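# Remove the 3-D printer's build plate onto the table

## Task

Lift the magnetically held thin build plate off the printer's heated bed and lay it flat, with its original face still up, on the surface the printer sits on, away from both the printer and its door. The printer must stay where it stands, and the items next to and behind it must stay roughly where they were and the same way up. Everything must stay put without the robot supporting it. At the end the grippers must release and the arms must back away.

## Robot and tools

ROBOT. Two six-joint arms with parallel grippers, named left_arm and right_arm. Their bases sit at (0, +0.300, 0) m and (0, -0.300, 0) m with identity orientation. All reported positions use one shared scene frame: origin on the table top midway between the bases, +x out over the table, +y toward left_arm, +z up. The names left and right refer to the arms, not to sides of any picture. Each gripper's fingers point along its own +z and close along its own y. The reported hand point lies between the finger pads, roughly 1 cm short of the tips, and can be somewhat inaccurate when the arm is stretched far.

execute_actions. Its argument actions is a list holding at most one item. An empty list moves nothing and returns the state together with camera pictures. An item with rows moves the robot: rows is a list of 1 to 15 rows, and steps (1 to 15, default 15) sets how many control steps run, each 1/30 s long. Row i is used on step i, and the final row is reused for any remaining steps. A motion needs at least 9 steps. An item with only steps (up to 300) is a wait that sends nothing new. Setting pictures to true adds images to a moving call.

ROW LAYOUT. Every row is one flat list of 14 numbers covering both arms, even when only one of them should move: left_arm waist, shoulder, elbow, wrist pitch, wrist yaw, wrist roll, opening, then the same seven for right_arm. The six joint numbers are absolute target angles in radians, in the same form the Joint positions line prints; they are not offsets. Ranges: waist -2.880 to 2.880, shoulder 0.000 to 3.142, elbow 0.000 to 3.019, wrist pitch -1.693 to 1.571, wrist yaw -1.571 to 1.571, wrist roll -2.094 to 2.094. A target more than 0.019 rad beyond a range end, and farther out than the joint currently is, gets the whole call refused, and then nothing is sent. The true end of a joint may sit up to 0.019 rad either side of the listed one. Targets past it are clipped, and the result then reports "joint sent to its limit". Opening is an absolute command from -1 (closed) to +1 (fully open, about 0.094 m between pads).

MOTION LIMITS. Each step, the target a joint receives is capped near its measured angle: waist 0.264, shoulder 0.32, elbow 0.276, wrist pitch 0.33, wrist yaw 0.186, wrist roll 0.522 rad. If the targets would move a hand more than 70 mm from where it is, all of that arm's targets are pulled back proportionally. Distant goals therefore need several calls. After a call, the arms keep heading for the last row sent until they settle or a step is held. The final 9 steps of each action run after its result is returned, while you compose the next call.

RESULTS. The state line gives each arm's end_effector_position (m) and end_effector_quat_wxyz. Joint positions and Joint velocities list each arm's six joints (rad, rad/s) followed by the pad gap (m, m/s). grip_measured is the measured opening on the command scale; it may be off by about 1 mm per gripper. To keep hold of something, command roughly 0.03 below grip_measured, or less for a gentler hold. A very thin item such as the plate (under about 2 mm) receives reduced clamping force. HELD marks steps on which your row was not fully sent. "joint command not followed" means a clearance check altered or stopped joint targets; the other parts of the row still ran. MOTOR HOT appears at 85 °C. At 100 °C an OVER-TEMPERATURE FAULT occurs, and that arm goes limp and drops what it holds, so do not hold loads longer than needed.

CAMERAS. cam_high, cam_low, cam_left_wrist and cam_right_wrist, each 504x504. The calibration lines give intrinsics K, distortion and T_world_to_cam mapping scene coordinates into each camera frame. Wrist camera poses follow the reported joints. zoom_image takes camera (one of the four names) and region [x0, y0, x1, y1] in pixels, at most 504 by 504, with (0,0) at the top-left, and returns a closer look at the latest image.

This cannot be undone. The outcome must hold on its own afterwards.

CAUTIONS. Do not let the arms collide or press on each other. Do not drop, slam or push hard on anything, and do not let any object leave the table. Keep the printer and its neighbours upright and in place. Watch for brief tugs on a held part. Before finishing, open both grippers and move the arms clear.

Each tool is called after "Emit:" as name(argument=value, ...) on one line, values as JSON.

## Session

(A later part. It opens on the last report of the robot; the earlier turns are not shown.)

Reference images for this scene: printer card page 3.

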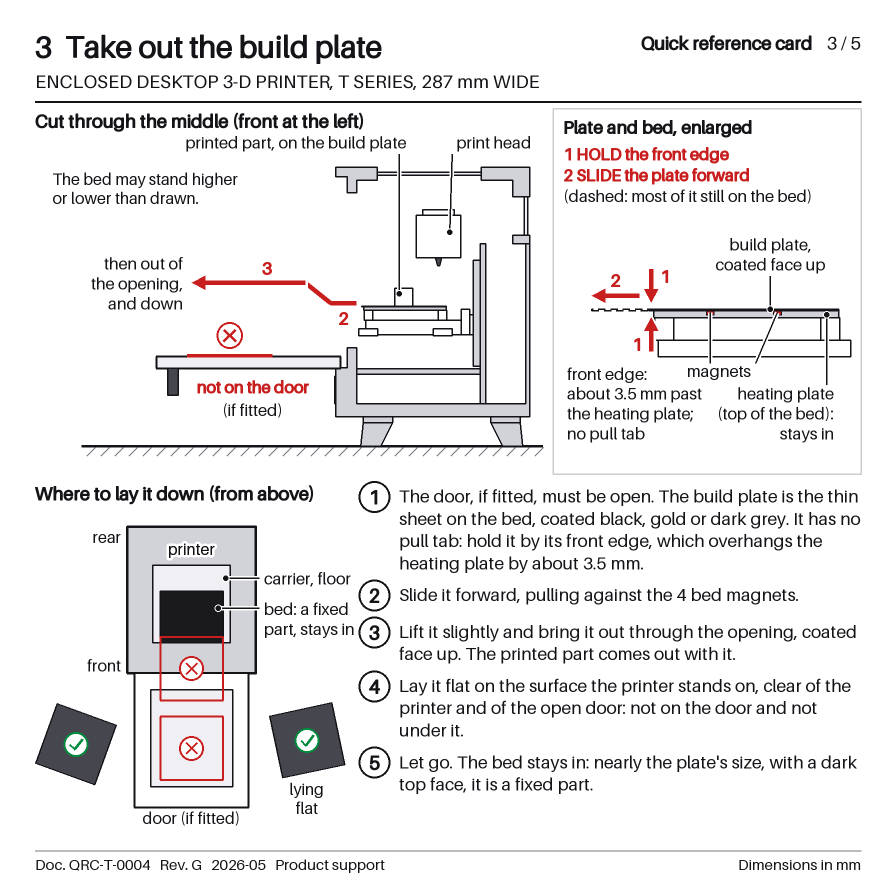

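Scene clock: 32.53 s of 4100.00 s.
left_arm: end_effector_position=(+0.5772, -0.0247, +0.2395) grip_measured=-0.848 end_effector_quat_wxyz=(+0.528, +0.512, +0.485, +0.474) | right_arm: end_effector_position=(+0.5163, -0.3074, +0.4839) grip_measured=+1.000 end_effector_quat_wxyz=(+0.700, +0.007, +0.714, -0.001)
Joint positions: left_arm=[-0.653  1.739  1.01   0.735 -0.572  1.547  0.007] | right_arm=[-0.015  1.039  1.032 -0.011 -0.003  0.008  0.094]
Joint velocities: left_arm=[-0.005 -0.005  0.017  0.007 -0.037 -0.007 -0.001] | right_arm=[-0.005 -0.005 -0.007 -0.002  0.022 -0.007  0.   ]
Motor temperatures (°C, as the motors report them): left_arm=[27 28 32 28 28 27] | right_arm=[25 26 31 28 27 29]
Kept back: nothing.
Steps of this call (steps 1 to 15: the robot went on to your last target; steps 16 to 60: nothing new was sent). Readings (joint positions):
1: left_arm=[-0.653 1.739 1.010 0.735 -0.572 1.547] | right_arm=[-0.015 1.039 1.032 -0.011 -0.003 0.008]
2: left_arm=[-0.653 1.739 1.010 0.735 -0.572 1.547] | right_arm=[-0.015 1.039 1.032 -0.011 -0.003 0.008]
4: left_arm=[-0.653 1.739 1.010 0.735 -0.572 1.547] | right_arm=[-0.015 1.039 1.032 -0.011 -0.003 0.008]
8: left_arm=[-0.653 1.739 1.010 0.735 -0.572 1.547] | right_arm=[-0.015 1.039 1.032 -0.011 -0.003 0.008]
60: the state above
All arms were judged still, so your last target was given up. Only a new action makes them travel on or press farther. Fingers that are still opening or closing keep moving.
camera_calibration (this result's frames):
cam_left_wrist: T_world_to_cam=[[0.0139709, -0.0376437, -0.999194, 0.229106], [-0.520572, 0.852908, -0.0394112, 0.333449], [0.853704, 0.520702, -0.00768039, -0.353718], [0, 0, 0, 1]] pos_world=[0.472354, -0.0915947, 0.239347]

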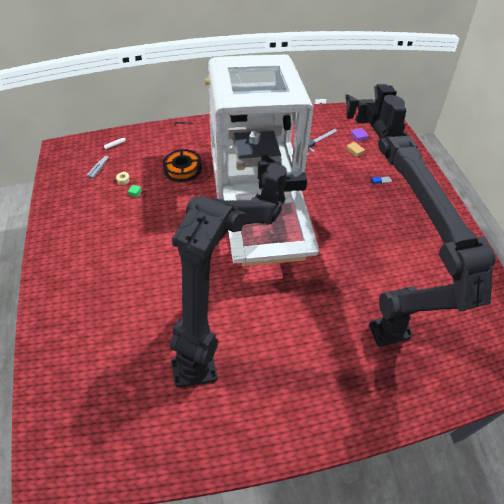

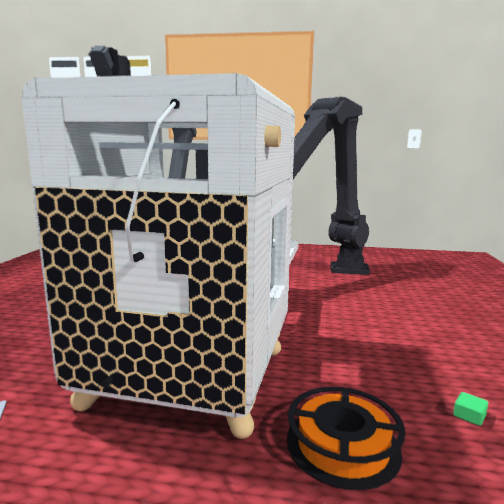

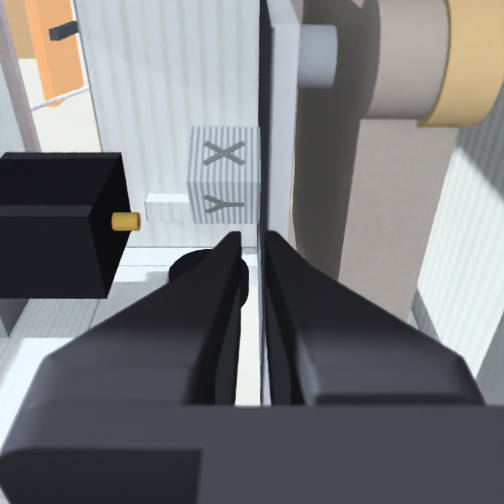

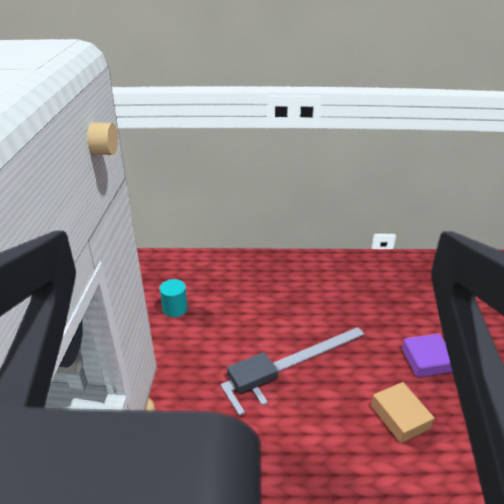

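Emit:
execute_actions(actions=[{"rows": [[-0.648,1.7665,1.060,0.7214,-0.570,1.559,-0.85,-0.015,1.039,1.032,-0.011,-0.003,0.008,1],[-0.648,1.7685,1.060,0.7214,-0.570,1.559,-0.85,-0.015,1.039,1.032,-0.011,-0.003,0.008,1],[-0.648,1.7705,1.060,0.7214,-0.570,1.559,-0.85,-0.015,1.039,1.032,-0.011,-0.003,0.008,1],[-0.648,1.772,1.060,0.7214,-0.570,1.559,-0.85,-0.015,1.039,1.032,-0.011,-0.003,0.008,1]], "steps": 12}])

Emit:
execute_actions(actions=[{"steps": 12}], pictures=true)

Scene clock: 34.97 s of 4100.00 s.
left_arm: end_effector_position=(+0.5773, -0.0247, +0.2387) grip_measured=-0.848 end_effector_quat_wxyz=(+0.527, +0.512, +0.485, +0.473) | right_arm: end_effector_position=(+0.5163, -0.3074, +0.4839) grip_measured=+1.000 end_effector_quat_wxyz=(+0.700, +0.007, +0.714, -0.001)
Joint positions: left_arm=[-0.653  1.74   1.01   0.735 -0.572  1.547  0.007] | right_arm=[-0.015  1.039  1.032 -0.011 -0.003  0.008  0.094]
Joint velocities: left_arm=[ 0.005  0.024 -0.002  0.007  0.022 -0.022  0.   ] | right_arm=[-0.005 -0.015  0.017 -0.002  0.022 -0.007  0.   ]
Motor temperatures (°C, as the motors report them): left_arm=[27 28 32 28 28 27] | right_arm=[25 26 31 28 27 29]
Steps of this call (steps 1 to 70: nothing new was sent; steps 71 to 73: the first 3 steps of this action). Readings (joint positions):
71: left_arm=[-0.653 1.739 1.010 0.735 -0.572 1.547] | right_arm=[-0.015 1.039 1.032 -0.011 -0.003 0.008]
72: left_arm=[-0.653 1.739 1.010 0.735 -0.572 1.547] | right_arm=[-0.015 1.039 1.032 -0.011 -0.003 0.008]
73: the state above

Scene clock: 35.37 s of 4100.00 s.
left_arm: end_effector_position=(+0.5780, -0.0253, +0.2332) grip_measured=-0.848 end_effector_quat_wxyz=(+0.524, +0.515, +0.486, +0.473) | right_arm: end_effector_position=(+0.5163, -0.3074, +0.4839) grip_measured=+1.000 end_effector_quat_wxyz=(+0.700, +0.007, +0.714, -0.001)
Joint positions: left_arm=[-0.653  1.749  1.01   0.735 -0.572  1.547  0.007] | right_arm=[-0.015  1.039  1.032 -0.011 -0.003  0.008  0.094]
Joint velocities: left_arm=[-0.005 -0.024 -0.027  0.007 -0.051 -0.051  0.   ] | right_arm=[-0.005 -0.005 -0.012 -0.002 -0.066  0.007  0.   ]
Motor temperatures (°C, as the motors report them): left_arm=[27 28 33 28 28 27] | right_arm=[25 26 31 28 27 29]
Kept back: nothing.
Steps of this call (steps 1 to 9: the last 9 steps of your previous action; steps 10 to 12: the robot went on to your last target). Readings (joint positions):
1: left_arm=[-0.653 1.741 1.010 0.735 -0.572 1.547] | right_arm=[-0.015 1.039 1.032 -0.011 -0.003 0.008]
2: left_arm=[-0.653 1.742 1.010 0.735 -0.572 1.547] | right_arm=[-0.015 1.039 1.032 -0.011 -0.003 0.008]
4: left_arm=[-0.653 1.745 1.010 0.735 -0.572 1.547] | right_arm=[-0.015 1.039 1.032 -0.011 -0.003 0.008]
8: left_arm=[-0.653 1.748 1.010 0.735 -0.572 1.547] | right_arm=[-0.015 1.039 1.032 -0.011 -0.003 0.008]
12: the state above
camera_calibration (this result's frames):
cam_left_wrist: T_world_to_cam=[[0.00609629, -0.031624, -0.999481, 0.227555], [-0.520846, 0.853117, -0.0301699, 0.332187], [0.853629, 0.52076, -0.0112704, -0.353265], [0, 0, 0, 1]] pos_world=[0.473188, -0.0922323, 0.233478]

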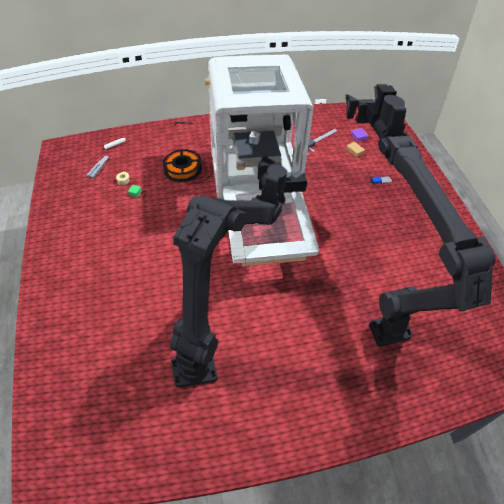

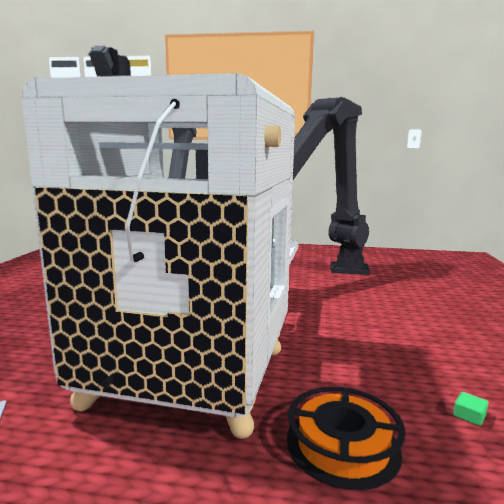

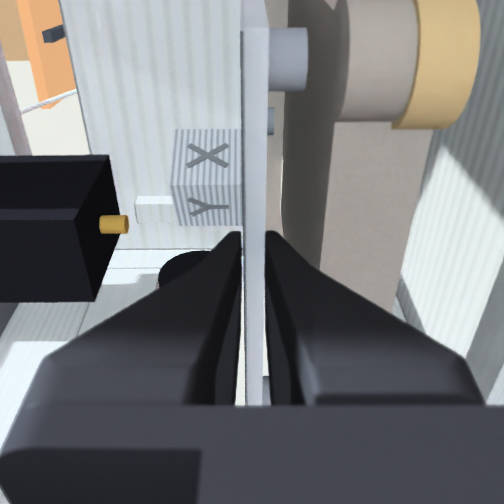

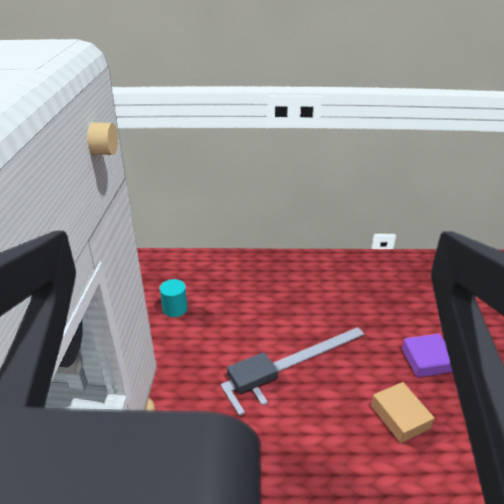

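Emit:
zoom_image(camera="cam_left_wrist", region=[210, 190, 300, 280])

Region (210, 190, 300, 280) of cam_left_wrist's 504x504 image, scaled by 5.600, with more detail than that image has.

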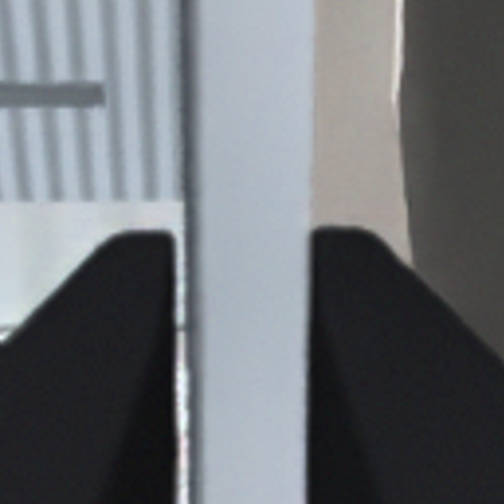

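Emit:
execute_actions(actions=[{"rows": [[-0.648,1.772,1.0615,0.7214,-0.570,1.559,-0.85,-0.015,1.039,1.032,-0.011,-0.003,0.008,1],[-0.648,1.772,1.063,0.7214,-0.570,1.559,-0.85,-0.015,1.039,1.032,-0.011,-0.003,0.008,1],[-0.648,1.772,1.064,0.7214,-0.570,1.559,-0.85,-0.015,1.039,1.032,-0.011,-0.003,0.008,1]], "steps": 12}])

Emit:
execute_actions(actions=[{"steps": 12}])

Scene clock: 36.67 s of 4100.00 s.
left_arm: end_effector_position=(+0.5781, -0.0254, +0.2334) grip_measured=-0.848 end_effector_quat_wxyz=(+0.524, +0.515, +0.486, +0.473) | right_arm: end_effector_position=(+0.5163, -0.3074, +0.4839) grip_measured=+1.000 end_effector_quat_wxyz=(+0.700, +0.007, +0.714, -0.001)
Joint positions: left_arm=[-0.653  1.749  1.01   0.735 -0.572  1.547  0.007] | right_arm=[-0.015  1.039  1.032 -0.011 -0.003  0.008  0.094]
Joint velocities: left_arm=[-0.005  0.005  0.002  0.002 -0.007 -0.051  0.   ] | right_arm=[-0.005 -0.005 -0.012 -0.002  0.007  0.066  0.   ]
Motor temperatures (°C, as the motors report them): left_arm=[27 28 33 28 28 27] | right_arm=[25 26 31 28 27 29]
Steps of this call (steps 1 to 15: the robot went on to your last target; steps 16 to 36: nothing new was sent; steps 37 to 39: the first 3 steps of this action). Readings (joint positions):
37: left_arm=[-0.653 1.749 1.010 0.735 -0.572 1.547] | right_arm=[-0.015 1.039 1.032 -0.011 -0.003 0.008]
38: left_arm=[-0.653 1.749 1.010 0.735 -0.572 1.547] | right_arm=[-0.015 1.039 1.032 -0.011 -0.003 0.008]
39: the state above

Scene clock: 37.07 s of 4100.00 s.
left_arm: end_effector_position=(+0.5790, -0.0261, +0.2357) grip_measured=-0.848 end_effector_quat_wxyz=(+0.526, +0.513, +0.486, +0.473) | right_arm: end_effector_position=(+0.5163, -0.3074, +0.4839) grip_measured=+1.000 end_effector_quat_wxyz=(+0.700, +0.007, +0.714, -0.001)
Joint positions: left_arm=[-0.653  1.749  1.015  0.735 -0.572  1.547  0.007] | right_arm=[-0.015  1.039  1.032 -0.011 -0.003  0.008  0.094]
Joint velocities: left_arm=[-0.005  0.005  0.002  0.002 -0.037 -0.051 -0.001] | right_arm=[-0.015  0.005 -0.012 -0.017 -0.066 -0.066  0.   ]
Motor temperatures (°C, as the motors report them): left_arm=[27 28 33 28 28 27] | right_arm=[25 26 31 28 27 29]
Kept back: nothing.
Steps of this call (steps 1 to 9: the last 9 steps of your previous action; steps 10 to 12: the robot went on to your last target). Readings (joint positions):
1: left_arm=[-0.653 1.749 1.011 0.735 -0.572 1.547] | right_arm=[-0.015 1.039 1.032 -0.011 -0.003 0.008]
2: left_arm=[-0.653 1.749 1.011 0.735 -0.572 1.547] | right_arm=[-0.015 1.039 1.032 -0.011 -0.003 0.008]
4: left_arm=[-0.653 1.749 1.013 0.735 -0.572 1.547] | right_arm=[-0.015 1.039 1.032 -0.011 -0.003 0.008]
8: left_arm=[-0.653 1.749 1.015 0.735 -0.572 1.547] | right_arm=[-0.015 1.039 1.032 -0.011 -0.003 0.008]
12: the state above

Emit:
execute_actions(actions=[{"rows": [[-0.647,1.772,1.064,0.7214,-0.569,1.559,-0.85,-0.015,1.039,1.032,-0.011,-0.003,0.008,1],[-0.645,1.772,1.064,0.7214,-0.567,1.559,-0.85,-0.015,1.039,1.032,-0.011,-0.003,0.008,1],[-0.643,1.772,1.064,0.7214,-0.565,1.559,-0.85,-0.015,1.039,1.032,-0.011,-0.003,0.008,1],[-0.6405,1.772,1.064,0.7214,-0.5625,1.559,-0.85,-0.015,1.039,1.032,-0.011,-0.003,0.008,1],[-0.638,1.772,1.064,0.7214,-0.560,1.559,-0.85,-0.015,1.039,1.032,-0.011,-0.003,0.008,1],[-0.6355,1.772,1.064,0.7214,-0.5575,1.559,-0.85,-0.015,1.039,1.032,-0.011,-0.003,0.008,1],[-0.633,1.772,1.064,0.7214,-0.555,1.559,-0.85,-0.015,1.039,1.032,-0.011,-0.003,0.008,1],[-0.631,1.772,1.064,0.7214,-0.553,1.559,-0.85,-0.015,1.039,1.032,-0.011,-0.003,0.008,1],[-0.629,1.772,1.064,0.7214,-0.551,1.559,-0.85,-0.015,1.039,1.032,-0.011,-0.003,0.008,1],[-0.627,1.772,1.064,0.7214,-0.549,1.559,-0.85,-0.015,1.039,1.032,-0.011,-0.003,0.008,1],[-0.625,1.772,1.064,0.7214,-0.547,1.559,-0.85,-0.015,1.039,1.032,-0.011,-0.003,0.008,1],[-0.623,1.772,1.064,0.7214,-0.546,1.559,-0.85,-0.015,1.039,1.032,-0.011,-0.003,0.008,1],[-0.621,1.772,1.064,0.7214,-0.545,1.559,-0.85,-0.015,1.039,1.032,-0.011,-0.003,0.008,1],[-0.620,1.772,1.064,0.7214,-0.544,1.559,-0.85,-0.015,1.039,1.032,-0.011,-0.003,0.008,1]], "steps": 15}])

Emit:
execute_actions(actions=[{"steps": 16}], pictures=true)

Scene clock: 41.17 s of 4100.00 s.
left_arm: end_effector_position=(+0.5797, -0.0264, +0.2357) grip_measured=-0.848 end_effector_quat_wxyz=(+0.528, +0.515, +0.483, +0.471) | right_arm: end_effector_position=(+0.5163, -0.3074, +0.4839) grip_measured=+1.000 end_effector_quat_wxyz=(+0.700, +0.007, +0.714, -0.001)
Joint positions: left_arm=[-0.65   1.749  1.015  0.735 -0.561  1.547  0.007] | right_arm=[-0.015  1.039  1.032 -0.011 -0.003  0.008  0.094]
Joint velocities: left_arm=[ 0.024  0.005 -0.012 -0.002  0.022  0.037  0.001] | right_arm=[ 0.005 -0.015  0.012 -0.007 -0.022  0.037  0.   ]
Motor temperatures (°C, as the motors report them): left_arm=[27 28 33 28 28 27] | right_arm=[25 26 31 28 27 29]
Steps of this call (steps 1 to 15: the robot went on to your last target; steps 16 to 90: nothing new was sent; then 0.90 s passed at rest; steps 91 to 96: the first 6 steps of this action). Readings (joint positions):
91: left_arm=[-0.653 1.749 1.015 0.735 -0.572 1.547] | right_arm=[-0.015 1.039 1.032 -0.011 -0.003 0.008]
92: left_arm=[-0.653 1.749 1.015 0.735 -0.571 1.547] | right_arm=[-0.015 1.039 1.032 -0.011 -0.003 0.008]
94: left_arm=[-0.652 1.749 1.015 0.735 -0.566 1.547] | right_arm=[-0.015 1.039 1.032 -0.011 -0.003 0.008]
96: the state above

Scene clock: 41.70 s of 4100.00 s.
left_arm: end_effector_position=(+0.5823, -0.0234, +0.2357) grip_measured=-0.848 end_effector_quat_wxyz=(+0.528, +0.516, +0.483, +0.471) | right_arm: end_effector_position=(+0.5163, -0.3074, +0.4839) grip_measured=+1.000 end_effector_quat_wxyz=(+0.700, +0.007, +0.714, -0.001)
Joint positions: left_arm=[-0.642  1.749  1.015  0.735 -0.55   1.547  0.007] | right_arm=[-0.015  1.039  1.032 -0.011 -0.003  0.008  0.094]
Joint velocities: left_arm=[-0.005 -0.015  0.007  0.002  0.007 -0.037  0.   ] | right_arm=[ 0.005 -0.005 -0.007 -0.002  0.022  0.022  0.   ]
Motor temperatures (°C, as the motors report them): left_arm=[27 28 33 28 28 27] | right_arm=[25 26 31 28 27 29]
Kept back: nothing.
Steps of this call (steps 1 to 9: the last 9 steps of your previous action; steps 10 to 16: the robot went on to your last target). Readings (joint positions):
1: left_arm=[-0.648 1.749 1.015 0.735 -0.559 1.547] | right_arm=[-0.015 1.039 1.032 -0.011 -0.003 0.008]
2: left_arm=[-0.646 1.749 1.015 0.735 -0.557 1.547] | right_arm=[-0.015 1.039 1.032 -0.011 -0.003 0.008]
4: left_arm=[-0.642 1.749 1.015 0.735 -0.552 1.547] | right_arm=[-0.015 1.039 1.032 -0.011 -0.003 0.008]
8: left_arm=[-0.642 1.749 1.015 0.735 -0.550 1.547] | right_arm=[-0.015 1.039 1.032 -0.011 -0.003 0.008]
16: the state above
camera_calibration (this result's frames):
cam_left_wrist: T_world_to_cam=[[0.00972137, -0.0343292, -0.999363, 0.227878], [-0.511575, 0.858547, -0.0344684, 0.328592], [0.859183, 0.511585, -0.00921572, -0.361829], [0, 0, 0, 1]] pos_world=[0.476762, -0.089182, 0.235724]

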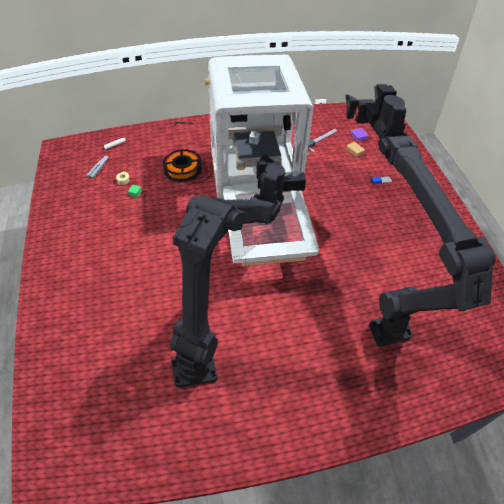

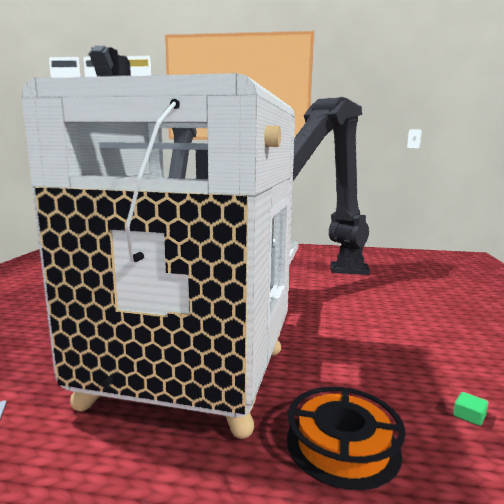

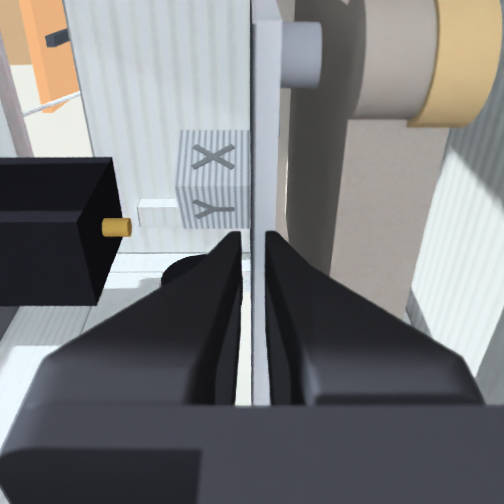

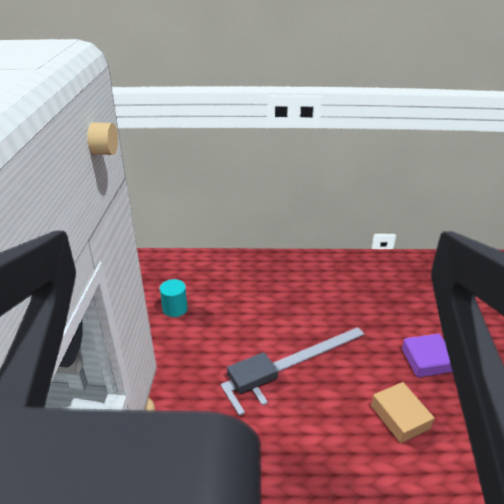

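Emit:
execute_actions(actions=[{"rows": [[-0.628,1.772,1.064,0.7214,-0.552,1.559,-0.87,-0.015,1.039,1.032,-0.011,-0.003,0.008,1],[-0.632,1.772,1.064,0.7214,-0.556,1.559,-0.89,-0.015,1.039,1.032,-0.011,-0.003,0.008,1],[-0.632,1.772,1.064,0.7214,-0.556,1.559,-0.91,-0.015,1.039,1.032,-0.011,-0.003,0.008,1],[-0.632,1.772,1.064,0.7214,-0.556,1.559,-0.93,-0.015,1.039,1.032,-0.011,-0.003,0.008,1],[-0.632,1.772,1.064,0.7214,-0.556,1.559,-0.945,-0.015,1.039,1.032,-0.011,-0.003,0.008,1],[-0.632,1.772,1.064,0.7214,-0.556,1.559,-0.96,-0.015,1.039,1.032,-0.011,-0.003,0.008,1],[-0.632,1.772,1.064,0.7214,-0.556,1.559,-0.97,-0.015,1.039,1.032,-0.011,-0.003,0.008,1],[-0.632,1.772,1.064,0.7214,-0.556,1.559,-0.98,-0.015,1.039,1.032,-0.011,-0.003,0.008,1],[-0.632,1.772,1.064,0.7214,-0.556,1.559,-0.99,-0.015,1.039,1.032,-0.011,-0.003,0.008,1],[-0.632,1.772,1.064,0.7214,-0.556,1.559,-1,-0.015,1.039,1.032,-0.011,-0.003,0.008,1]], "steps": 15}])

Emit:
execute_actions(actions=[{"steps": 12}], pictures=true)

Scene clock: 42.63 s of 4100.00 s.
left_arm: end_effector_position=(+0.5823, -0.0229, +0.2351) grip_measured=-0.950 end_effector_quat_wxyz=(+0.527, +0.516, +0.484, +0.471) | right_arm: end_effector_position=(+0.5163, -0.3074, +0.4839) grip_measured=+1.000 end_effector_quat_wxyz=(+0.700, +0.007, +0.714, -0.001)
Joint positions: left_arm=[-0.642  1.749  1.015  0.733 -0.553  1.547  0.002] | right_arm=[-0.015  1.039  1.032 -0.011 -0.003  0.008  0.094]
Joint velocities: left_arm=[-0.005 -0.024 -0.007  0.007 -0.037 -0.037 -0.014] | right_arm=[ 0.005 -0.005 -0.002 -0.007 -0.037  0.051  0.   ]
Motor temperatures (°C, as the motors report them): left_arm=[27 28 33 28 28 27] | right_arm=[25 26 31 28 27 29]
Steps of this call (steps 1 to 15: the robot went on to your last target; steps 16 to 22: nothing new was sent; steps 23 to 28: the first 6 steps of this action). Readings (joint positions):
23: left_arm=[-0.642 1.749 1.015 0.735 -0.551 1.547] | right_arm=[-0.015 1.039 1.032 -0.011 -0.003 0.008]
24: left_arm=[-0.642 1.749 1.015 0.735 -0.552 1.547] | right_arm=[-0.015 1.039 1.032 -0.011 -0.003 0.008]
26: left_arm=[-0.642 1.749 1.015 0.733 -0.552 1.547] | right_arm=[-0.015 1.039 1.032 -0.011 -0.003 0.008]
28: the state above

Scene clock: 43.03 s of 4100.00 s.
left_arm: end_effector_position=(+0.5822, -0.0229, +0.2351) grip_measured=-0.976 end_effector_quat_wxyz=(+0.527, +0.516, +0.484, +0.471) | right_arm: end_effector_position=(+0.5163, -0.3074, +0.4839) grip_measured=+1.000 end_effector_quat_wxyz=(+0.700, +0.007, +0.714, -0.001)
Joint positions: left_arm=[-0.642  1.749  1.015  0.733 -0.554  1.547  0.001] | right_arm=[-0.015  1.039  1.032 -0.011 -0.003  0.008  0.094]
Joint velocities: left_arm=[-0.015  0.005 -0.012  0.007 -0.11  -0.051  0.   ] | right_arm=[-0.005  0.005 -0.012 -0.027 -0.022 -0.022  0.   ]
Motor temperatures (°C, as the motors report them): left_arm=[27 28 33 28 28 27] | right_arm=[25 26 31 28 27 29]
Kept back: nothing.
Steps of this call (steps 1 to 9: the last 9 steps of your previous action; steps 10 to 12: the robot went on to your last target). Readings (joint positions):
1: left_arm=[-0.642 1.749 1.015 0.733 -0.554 1.547] | right_arm=[-0.015 1.039 1.032 -0.011 -0.003 0.008]
2: left_arm=[-0.642 1.749 1.015 0.733 -0.554 1.547] | right_arm=[-0.015 1.039 1.032 -0.011 -0.003 0.008]
4: left_arm=[-0.642 1.749 1.015 0.733 -0.554 1.547] | right_arm=[-0.015 1.039 1.032 -0.011 -0.003 0.008]
8: left_arm=[-0.642 1.749 1.015 0.733 -0.554 1.547] | right_arm=[-0.015 1.039 1.032 -0.011 -0.003 0.008]
12: the state above
camera_calibration (this result's frames):
cam_left_wrist: T_world_to_cam=[[0.00769778, -0.032703, -0.999435, 0.228538], [-0.514591, 0.856838, -0.0320004, 0.329304], [0.857401, 0.514547, -0.0102329, -0.360655], [0, 0, 0, 1]] pos_world=[0.476924, -0.0891129, 0.235256]

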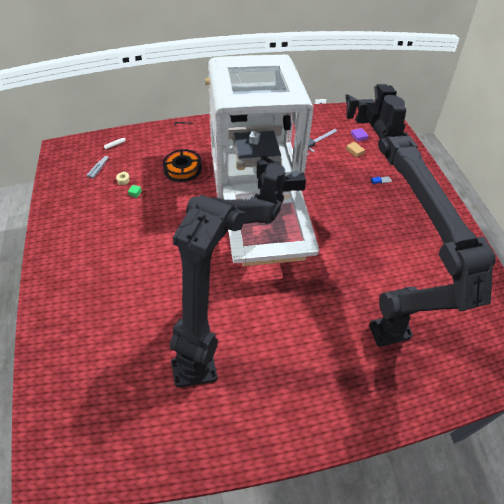

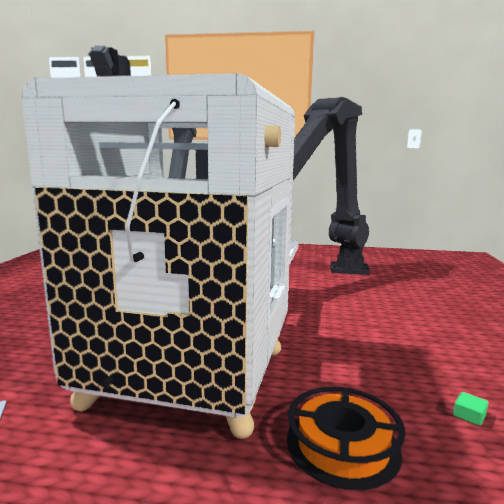

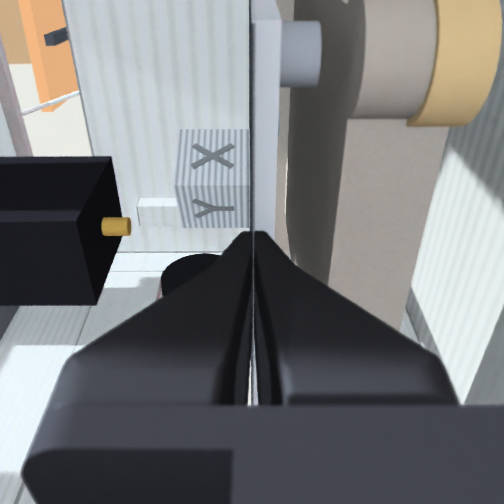

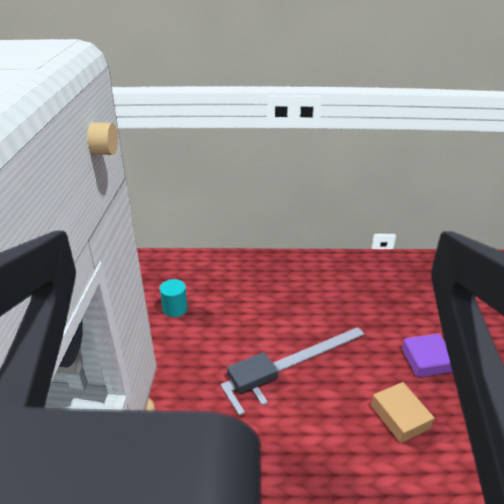

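Emit:
execute_actions(actions=[{"rows": [[-0.640,1.756,1.050,0.734,-0.556,1.559,-1,-0.015,1.039,1.032,-0.011,-0.003,0.008,1],[-0.647,1.738,1.035,0.747,-0.556,1.559,-1,-0.015,1.039,1.032,-0.011,-0.003,0.008,1],[-0.6506,1.7202,1.0186,0.7588,-0.5572,1.559,-1,-0.015,1.039,1.032,-0.011,-0.003,0.008,1],[-0.6534,1.7182,1.0153,0.7595,-0.5582,1.559,-1,-0.015,1.039,1.032,-0.011,-0.003,0.008,1],[-0.6563,1.7158,1.0116,0.7602,-0.5593,1.559,-1,-0.015,1.039,1.032,-0.011,-0.003,0.008,1],[-0.6594,1.7131,1.0074,0.7612,-0.5606,1.559,-1,-0.015,1.039,1.032,-0.011,-0.003,0.008,1],[-0.6627,1.7102,1.0028,0.7622,-0.5621,1.559,-1,-0.015,1.039,1.032,-0.011,-0.003,0.008,1],[-0.6656,1.7072,0.9982,0.7633,-0.5638,1.559,-1,-0.015,1.039,1.032,-0.011,-0.003,0.008,1],[-0.6686,1.7039,0.9934,0.7645,-0.5656,1.559,-1,-0.015,1.039,1.032,-0.011,-0.003,0.008,1],[-0.6705,1.7009,0.9890,0.7659,-0.5675,1.559,-1,-0.015,1.039,1.032,-0.011,-0.003,0.008,1],[-0.6725,1.6977,0.9845,0.7672,-0.5695,1.559,-1,-0.015,1.039,1.032,-0.011,-0.003,0.008,1],[-0.6746,1.6944,0.9798,0.7687,-0.5716,1.559,-1,-0.015,1.039,1.032,-0.011,-0.003,0.008,1],[-0.6768,1.6910,0.9749,0.7701,-0.5738,1.559,-1,-0.015,1.039,1.032,-0.011,-0.003,0.008,1],[-0.6790,1.6876,0.9699,0.7716,-0.5760,1.559,-1,-0.015,1.039,1.032,-0.011,-0.003,0.008,1],[-0.6812,1.6841,0.9650,0.7732,-0.5782,1.559,-1,-0.015,1.039,1.032,-0.011,-0.003,0.008,1]], "steps": 15}])

Emit:
execute_actions(actions=[{"steps": 13}], pictures=true)

Scene clock: 47.37 s of 4100.00 s.
left_arm: end_effector_position=(+0.5816, -0.0233, +0.2355) grip_measured=-0.976 end_effector_quat_wxyz=(+0.527, +0.516, +0.484, +0.472) | right_arm: end_effector_position=(+0.5163, -0.3074, +0.4839) grip_measured=+1.000 end_effector_quat_wxyz=(+0.700, +0.007, +0.714, -0.001)
Joint positions: left_arm=[-0.644  1.748  1.015  0.734 -0.556  1.547  0.001] | right_arm=[-0.015  1.039  1.032 -0.011 -0.003  0.008  0.094]
Joint velocities: left_arm=[-0.015 -0.015  0.007  0.007 -0.022  0.022  0.   ] | right_arm=[-0.015 -0.005 -0.007 -0.022 -0.066 -0.051  0.   ]
Motor temperatures (°C, as the motors report them): left_arm=[27 28 33 28 28 27] | right_arm=[25 26 31 28 27 29]
Steps of this call (steps 1 to 15: the robot went on to your last target; steps 16 to 90: nothing new was sent; then 1.13 s passed at rest; steps 91 to 96: the first 6 steps of this action). Readings (joint positions):
91: left_arm=[-0.642 1.749 1.015 0.733 -0.554 1.547] | right_arm=[-0.015 1.039 1.032 -0.011 -0.003 0.008]
92: left_arm=[-0.643 1.749 1.015 0.733 -0.555 1.547] | right_arm=[-0.015 1.039 1.032 -0.011 -0.003 0.008]
94: left_arm=[-0.643 1.748 1.015 0.734 -0.556 1.547] | right_arm=[-0.015 1.039 1.032 -0.011 -0.003 0.008]
96: the state above

Scene clock: 47.80 s of 4100.00 s.
left_arm: end_effector_position=(+0.5570, -0.0280, +0.2356) grip_measured=-0.976 end_effector_quat_wxyz=(+0.529, +0.520, +0.481, +0.468) | right_arm: end_effector_position=(+0.5163, -0.3074, +0.4839) grip_measured=+1.000 end_effector_quat_wxyz=(+0.700, +0.007, +0.714, -0.001)
Joint positions: left_arm=[-0.677  1.709  0.962  0.745 -0.577  1.547  0.001] | right_arm=[-0.015  1.039  1.032 -0.011 -0.003  0.008  0.094]
Joint velocities: left_arm=[-0.083  0.005 -0.012 -0.012 -0.066 -0.022 -0.   ] | right_arm=[-0.034 -0.005 -0.002 -0.002  0.022  0.007  0.   ]
Motor temperatures (°C, as the motors report them): left_arm=[27 28 33 28 28 27] | right_arm=[25 26 31 28 27 29]
Kept back: nothing.
Steps of this call (steps 1 to 9: the last 9 steps of your previous action; steps 10 to 13: the robot went on to your last target). Readings (joint positions):
1: left_arm=[-0.644 1.747 1.014 0.734 -0.557 1.547] | right_arm=[-0.015 1.039 1.032 -0.011 -0.003 0.008]
2: left_arm=[-0.644 1.747 1.013 0.734 -0.558 1.547] | right_arm=[-0.015 1.039 1.032 -0.011 -0.003 0.008]
4: left_arm=[-0.645 1.744 1.009 0.736 -0.561 1.547] | right_arm=[-0.015 1.039 1.032 -0.011 -0.003 0.008]
8: left_arm=[-0.655 1.725 0.982 0.743 -0.572 1.547] | right_arm=[-0.015 1.039 1.032 -0.011 -0.003 0.008]
13: the state above
camera_calibration (this result's frames):
cam_left_wrist: T_world_to_cam=[[0.00552787, -0.0313449, -0.999493, 0.230331], [-0.504148, 0.863101, -0.0298558, 0.314568], [0.863599, 0.504058, -0.0110314, -0.339967], [0, 0, 0, 1]] pos_world=[0.450911, -0.0929212, 0.235855]

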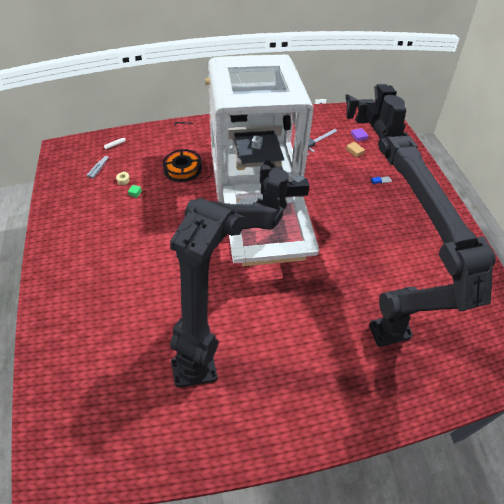

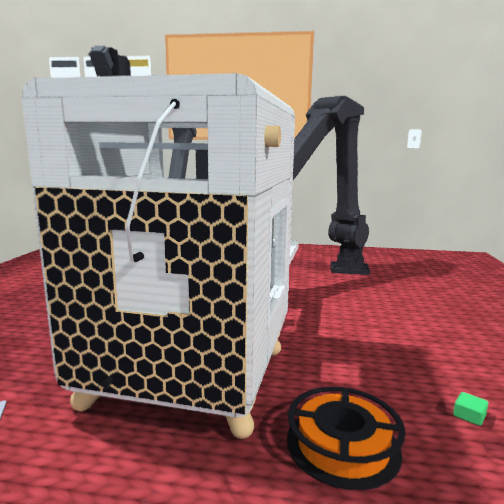

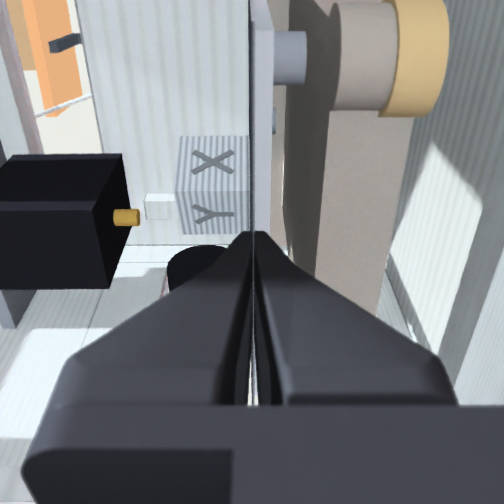

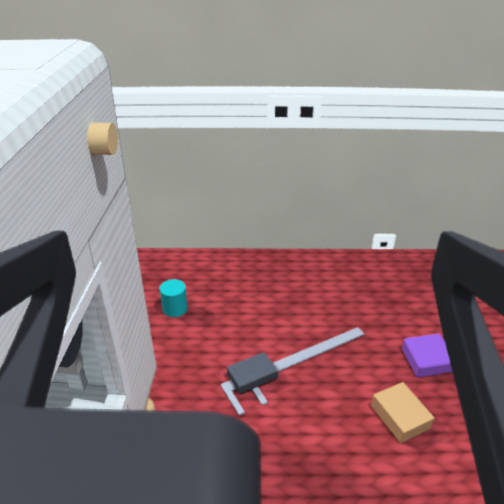

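Emit:
zoom_image(camera="cam_high", region=[200, 100, 330, 230])

Region (200, 100, 330, 230) of cam_high's 504x504 image, scaled by 3.877, with more detail than that image has.

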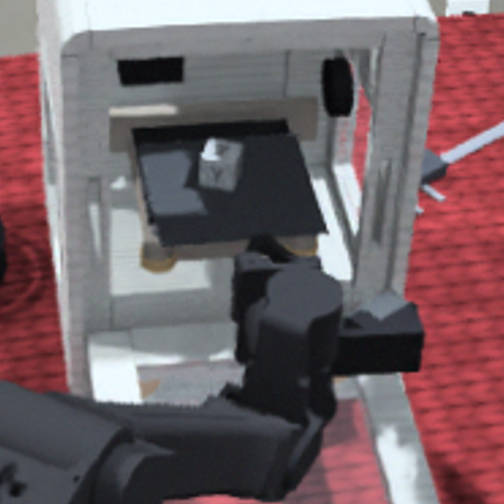

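Emit:
execute_actions(actions=[{"rows": [[-0.6817,1.6834,0.9640,0.7736,-0.5788,1.559,-1,-0.015,1.039,1.032,-0.011,-0.003,0.008,1],[-0.6831,1.6816,0.9612,0.7747,-0.5805,1.559,-1,-0.015,1.039,1.032,-0.011,-0.003,0.008,1],[-0.6851,1.6789,0.9571,0.7763,-0.5830,1.559,-1,-0.015,1.039,1.032,-0.011,-0.003,0.008,1],[-0.6876,1.6757,0.9522,0.7783,-0.5860,1.559,-1,-0.015,1.039,1.032,-0.011,-0.003,0.008,1],[-0.6903,1.6721,0.9468,0.7804,-0.5893,1.559,-1,-0.015,1.039,1.032,-0.011,-0.003,0.008,1],[-0.6930,1.6685,0.9413,0.7825,-0.5926,1.559,-1,-0.015,1.039,1.032,-0.011,-0.003,0.008,1],[-0.6955,1.6653,0.9364,0.7845,-0.5956,1.559,-1,-0.015,1.039,1.032,-0.011,-0.003,0.008,1],[-0.6975,1.6626,0.9323,0.7861,-0.5981,1.559,-1,-0.015,1.039,1.032,-0.011,-0.003,0.008,1],[-0.6989,1.6608,0.9295,0.7872,-0.5998,1.559,-1,-0.015,1.039,1.032,-0.011,-0.003,0.008,1],[-0.6994,1.6601,0.9285,0.7876,-0.6004,1.559,-1,-0.015,1.039,1.032,-0.011,-0.003,0.008,1],[-0.6994,1.6601,0.9285,0.7876,-0.6004,1.559,-1,-0.015,1.039,1.032,-0.011,-0.003,0.008,1],[-0.6994,1.6601,0.9285,0.7876,-0.6004,1.559,-1,-0.015,1.039,1.032,-0.011,-0.003,0.008,1],[-0.6994,1.6601,0.9285,0.7876,-0.6004,1.559,-1,-0.015,1.039,1.032,-0.011,-0.003,0.008,1],[-0.6994,1.6601,0.9285,0.7876,-0.6004,1.559,-1,-0.015,1.039,1.032,-0.011,-0.003,0.008,1],[-0.6994,1.6601,0.9285,0.7876,-0.6004,1.559,-0.93,-0.015,1.039,1.032,-0.011,-0.003,0.008,1]], "steps": 15}])

Emit:
execute_actions(actions=[{"rows": [[-0.6994,1.6601,0.9285,0.7876,-0.6004,1.559,-0.85,-0.015,1.039,1.032,-0.011,-0.003,0.008,1],[-0.6964,1.6754,0.9428,0.7739,-0.5994,1.559,-0.76,-0.015,1.039,1.032,-0.011,-0.003,0.008,1],[-0.6934,1.6908,0.9572,0.7603,-0.5984,1.559,-0.67,-0.015,1.039,1.032,-0.011,-0.003,0.008,1],[-0.6904,1.7061,0.9715,0.7466,-0.5974,1.559,-0.6,-0.015,1.039,1.032,-0.011,-0.003,0.008,1],[-0.6898,1.7066,0.9721,0.7464,-0.5971,1.559,-0.6,-0.015,1.039,1.032,-0.011,-0.003,0.008,1],[-0.6881,1.7078,0.9739,0.7458,-0.5962,1.559,-0.6,-0.015,1.039,1.032,-0.011,-0.003,0.008,1],[-0.6855,1.7098,0.9768,0.7450,-0.5949,1.559,-0.6,-0.015,1.039,1.032,-0.011,-0.003,0.008,1],[-0.6821,1.7124,0.9804,0.7439,-0.5932,1.559,-0.6,-0.015,1.039,1.032,-0.011,-0.003,0.008,1],[-0.6781,1.7154,0.9847,0.7425,-0.5911,1.559,-0.6,-0.015,1.039,1.032,-0.011,-0.003,0.008,1],[-0.6736,1.7189,0.9895,0.7410,-0.5888,1.559,-0.6,-0.015,1.039,1.032,-0.011,-0.003,0.008,1],[-0.6688,1.7225,0.9946,0.7394,-0.5864,1.559,-0.6,-0.015,1.039,1.032,-0.011,-0.003,0.008,1],[-0.6639,1.7263,1.0000,0.7378,-0.5839,1.559,-0.6,-0.015,1.039,1.032,-0.011,-0.003,0.008,1],[-0.6589,1.7300,1.0053,0.7362,-0.5813,1.559,-0.6,-0.015,1.039,1.032,-0.011,-0.003,0.008,1],[-0.6541,1.7336,1.0104,0.7346,-0.5789,1.559,-0.6,-0.015,1.039,1.032,-0.011,-0.003,0.008,1],[-0.6496,1.7371,1.0152,0.7331,-0.5766,1.559,-0.6,-0.015,1.039,1.032,-0.011,-0.003,0.008,1]], "steps": 15}])

Emit:
execute_actions(actions=[{"rows": [[-0.6456,1.7401,1.0195,0.7318,-0.5745,1.559,-0.6,-0.015,1.039,1.032,-0.011,-0.003,0.008,1],[-0.6422,1.7427,1.0231,0.7306,-0.5728,1.559,-0.6,-0.015,1.039,1.032,-0.011,-0.003,0.008,1],[-0.6396,1.7447,1.0260,0.7298,-0.5715,1.559,-0.6,-0.015,1.039,1.032,-0.011,-0.003,0.008,1],[-0.6379,1.7459,1.0278,0.7292,-0.5706,1.559,-0.6,-0.015,1.039,1.032,-0.011,-0.003,0.008,1],[-0.6373,1.7464,1.0284,0.7290,-0.5703,1.559,-0.6,-0.015,1.039,1.032,-0.011,-0.003,0.008,1],[-0.6373,1.7464,1.0284,0.7290,-0.5703,1.559,-0.6,-0.015,1.039,1.032,-0.011,-0.003,0.008,1],[-0.6373,1.7464,1.0284,0.7290,-0.5703,1.559,-0.65,-0.015,1.039,1.032,-0.011,-0.003,0.008,1],[-0.6373,1.7464,1.0284,0.7290,-0.5703,1.559,-0.70,-0.015,1.039,1.032,-0.011,-0.003,0.008,1],[-0.6373,1.7464,1.0284,0.7290,-0.5703,1.559,-0.75,-0.015,1.039,1.032,-0.011,-0.003,0.008,1],[-0.6373,1.7464,1.0284,0.7290,-0.5703,1.559,-0.78,-0.015,1.039,1.032,-0.011,-0.003,0.008,1]], "steps": 12}])

Emit:
execute_actions(actions=[{"steps": 10}], pictures=true)

Scene clock: 53.90 s of 4100.00 s.
left_arm: end_effector_position=(+0.5540, -0.0263, +0.2353) grip_measured=-0.976 end_effector_quat_wxyz=(+0.528, +0.517, +0.482, +0.470) | right_arm: end_effector_position=(+0.5163, -0.3074, +0.4839) grip_measured=+1.000 end_effector_quat_wxyz=(+0.700, +0.007, +0.714, -0.001)
Joint positions: left_arm=[-0.68   1.705  0.952  0.752 -0.587  1.547  0.001] | right_arm=[-0.015  1.039  1.032 -0.011 -0.003  0.008  0.094]
Joint velocities: left_arm=[-0.024 -0.083 -0.139  0.071 -0.125  0.007 -0.   ] | right_arm=[ 0.005  0.005  0.022  0.002 -0.007  0.022  0.   ]
Motor temperatures (°C, as the motors report them): left_arm=[27 28 33 28 28 27] | right_arm=[25 26 31 28 27 29]
Steps of this call (steps 1 to 30: the robot went on to your last target; steps 31 to 90: nothing new was sent; then 2.90 s passed at rest; steps 91 to 96: the first 6 steps of this action). Readings (joint positions):
91: left_arm=[-0.679 1.709 0.962 0.745 -0.577 1.547] | right_arm=[-0.015 1.039 1.032 -0.011 -0.003 0.008]
92: left_arm=[-0.679 1.709 0.962 0.745 -0.578 1.547] | right_arm=[-0.015 1.039 1.032 -0.011 -0.003 0.008]
94: left_arm=[-0.679 1.709 0.959 0.748 -0.581 1.547] | right_arm=[-0.015 1.039 1.032 -0.011 -0.003 0.008]
96: the state above

Scene clock: 54.40 s of 4100.00 s.
left_arm: end_effector_position=(+0.5430, -0.0261, +0.2357) grip_measured=-0.604 end_effector_quat_wxyz=(+0.529, +0.517, +0.482, +0.469) | right_arm: end_effector_position=(+0.5163, -0.3074, +0.4839) grip_measured=+1.000 end_effector_quat_wxyz=(+0.700, +0.007, +0.714, -0.001)
Joint positions: left_arm=[-0.694  1.686  0.926  0.761 -0.598  1.547  0.019] | right_arm=[-0.015  1.039  1.032 -0.011 -0.003  0.008  0.094]
Joint velocities: left_arm=[-0.015 -0.015 -0.022 -0.017  0.022  0.007  0.006] | right_arm=[-0.015 -0.005 -0.007  0.002 -0.037 -0.037  0.   ]
Motor temperatures (°C, as the motors report them): left_arm=[27 28 33 28 28 27] | right_arm=[25 26 31 28 27 29]
Steps of this call (steps 1 to 9: the last 9 steps of your previous action; steps 10 to 15: the first 6 steps of this action). Readings (joint positions):
10: left_arm=[-0.694 1.687 0.926 0.761 -0.598 1.547] | right_arm=[-0.015 1.039 1.032 -0.011 -0.003 0.008]
11: left_arm=[-0.694 1.686 0.926 0.761 -0.598 1.547] | right_arm=[-0.015 1.039 1.032 -0.011 -0.003 0.008]
13: left_arm=[-0.694 1.686 0.926 0.761 -0.598 1.547] | right_arm=[-0.015 1.039 1.032 -0.011 -0.003 0.008]
15: the state above

Scene clock: 54.80 s of 4100.00 s.
left_arm: end_effector_position=(+0.5676, -0.0171, +0.2381) grip_measured=-0.602 end_effector_quat_wxyz=(+0.526, +0.512, +0.486, +0.474) | right_arm: end_effector_position=(+0.5163, -0.3074, +0.4839) grip_measured=+1.000 end_effector_quat_wxyz=(+0.700, +0.007, +0.714, -0.001)
Joint positions: left_arm=[-0.653  1.715  0.973  0.747 -0.575  1.547  0.019] | right_arm=[-0.015  1.039  1.032 -0.011 -0.003  0.008  0.094]
Joint velocities: left_arm=[ 0.151  0.083  0.115 -0.046  0.095  0.007 -0.001] | right_arm=[-0.005 -0.005 -0.007 -0.017  0.007  0.007  0.   ]
Motor temperatures (°C, as the motors report them): left_arm=[27 28 33 28 28 27] | right_arm=[25 26 31 28 27 29]
Steps of this call (steps 1 to 9: the last 9 steps of your previous action; steps 10 to 12: the first 3 steps of this action). Readings (joint positions):
10: left_arm=[-0.665 1.709 0.963 0.750 -0.578 1.547] | right_arm=[-0.015 1.039 1.032 -0.011 -0.003 0.008]
11: left_arm=[-0.659 1.712 0.968 0.748 -0.576 1.547] | right_arm=[-0.015 1.039 1.032 -0.011 -0.003 0.008]
12: the state above

Scene clock: 55.13 s of 4100.00 s.
left_arm: end_effector_position=(+0.5747, -0.0100, +0.2361) grip_measured=-0.778 end_effector_quat_wxyz=(+0.522, +0.510, +0.490, +0.478) | right_arm: end_effector_position=(+0.5163, -0.3074, +0.4839) grip_measured=+1.000 end_effector_quat_wxyz=(+0.700, +0.007, +0.714, -0.001)
Joint positions: left_arm=[-0.637  1.723  0.98   0.743 -0.572  1.547  0.01 ] | right_arm=[-0.015  1.039  1.032 -0.011 -0.003  0.008  0.094]
Joint velocities: left_arm=[-0.024 -0.005 -0.002 -0.002  0.051  0.007  0.   ] | right_arm=[ 0.015 -0.005  0.002  0.002 -0.037 -0.007  0.   ]
Motor temperatures (°C, as the motors report them): left_arm=[27 28 33 28 28 27] | right_arm=[25 26 31 28 27 29]
Kept back: nothing.
Steps of this call (steps 1 to 9: the last 9 steps of your previous action; step 10: the robot went on to your last target). Readings (joint positions):
1: left_arm=[-0.648 1.718 0.976 0.746 -0.574 1.547] | right_arm=[-0.015 1.039 1.032 -0.011 -0.003 0.008]
2: left_arm=[-0.644 1.720 0.979 0.745 -0.574 1.547] | right_arm=[-0.015 1.039 1.032 -0.011 -0.003 0.008]
4: left_arm=[-0.638 1.723 0.980 0.744 -0.573 1.547] | right_arm=[-0.015 1.039 1.032 -0.011 -0.003 0.008]
8: left_arm=[-0.637 1.723 0.980 0.743 -0.572 1.547] | right_arm=[-0.015 1.039 1.032 -0.011 -0.003 0.008]
10: the state above
camera_calibration (this result's frames):
cam_left_wrist: T_world_to_cam=[[0.00969228, -0.0334087, -0.999395, 0.228908], [-0.534348, 0.844604, -0.0334164, 0.325953], [0.845209, 0.534349, -0.00966573, -0.353791], [0, 0, 0, 1]] pos_world=[0.470981, -0.078606, 0.236242]

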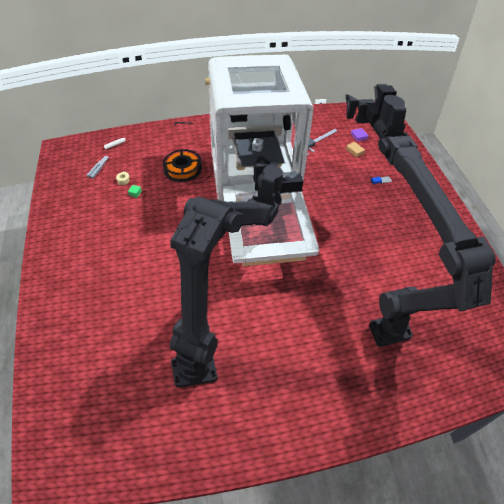

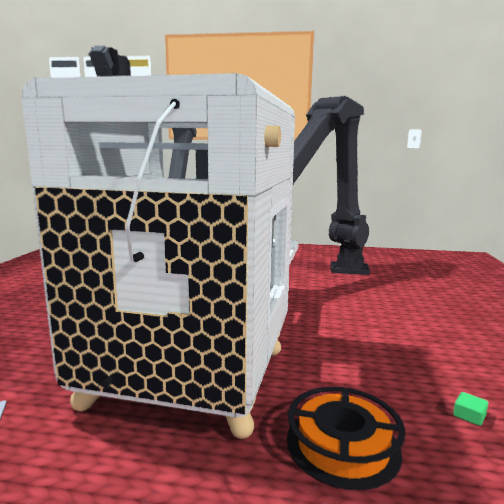

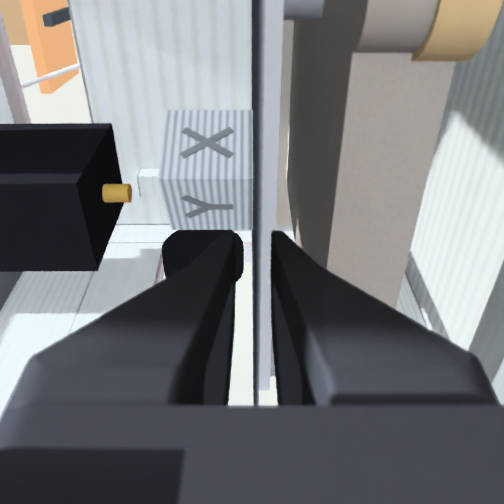

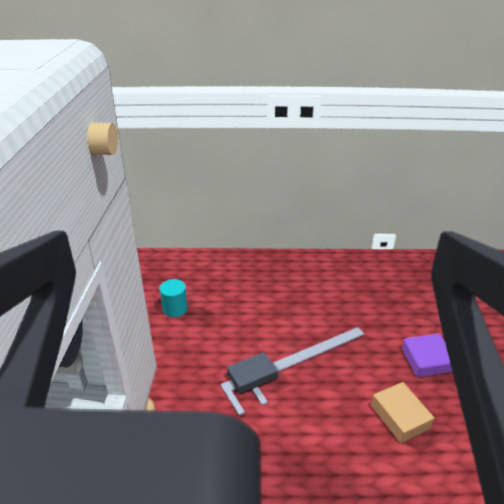

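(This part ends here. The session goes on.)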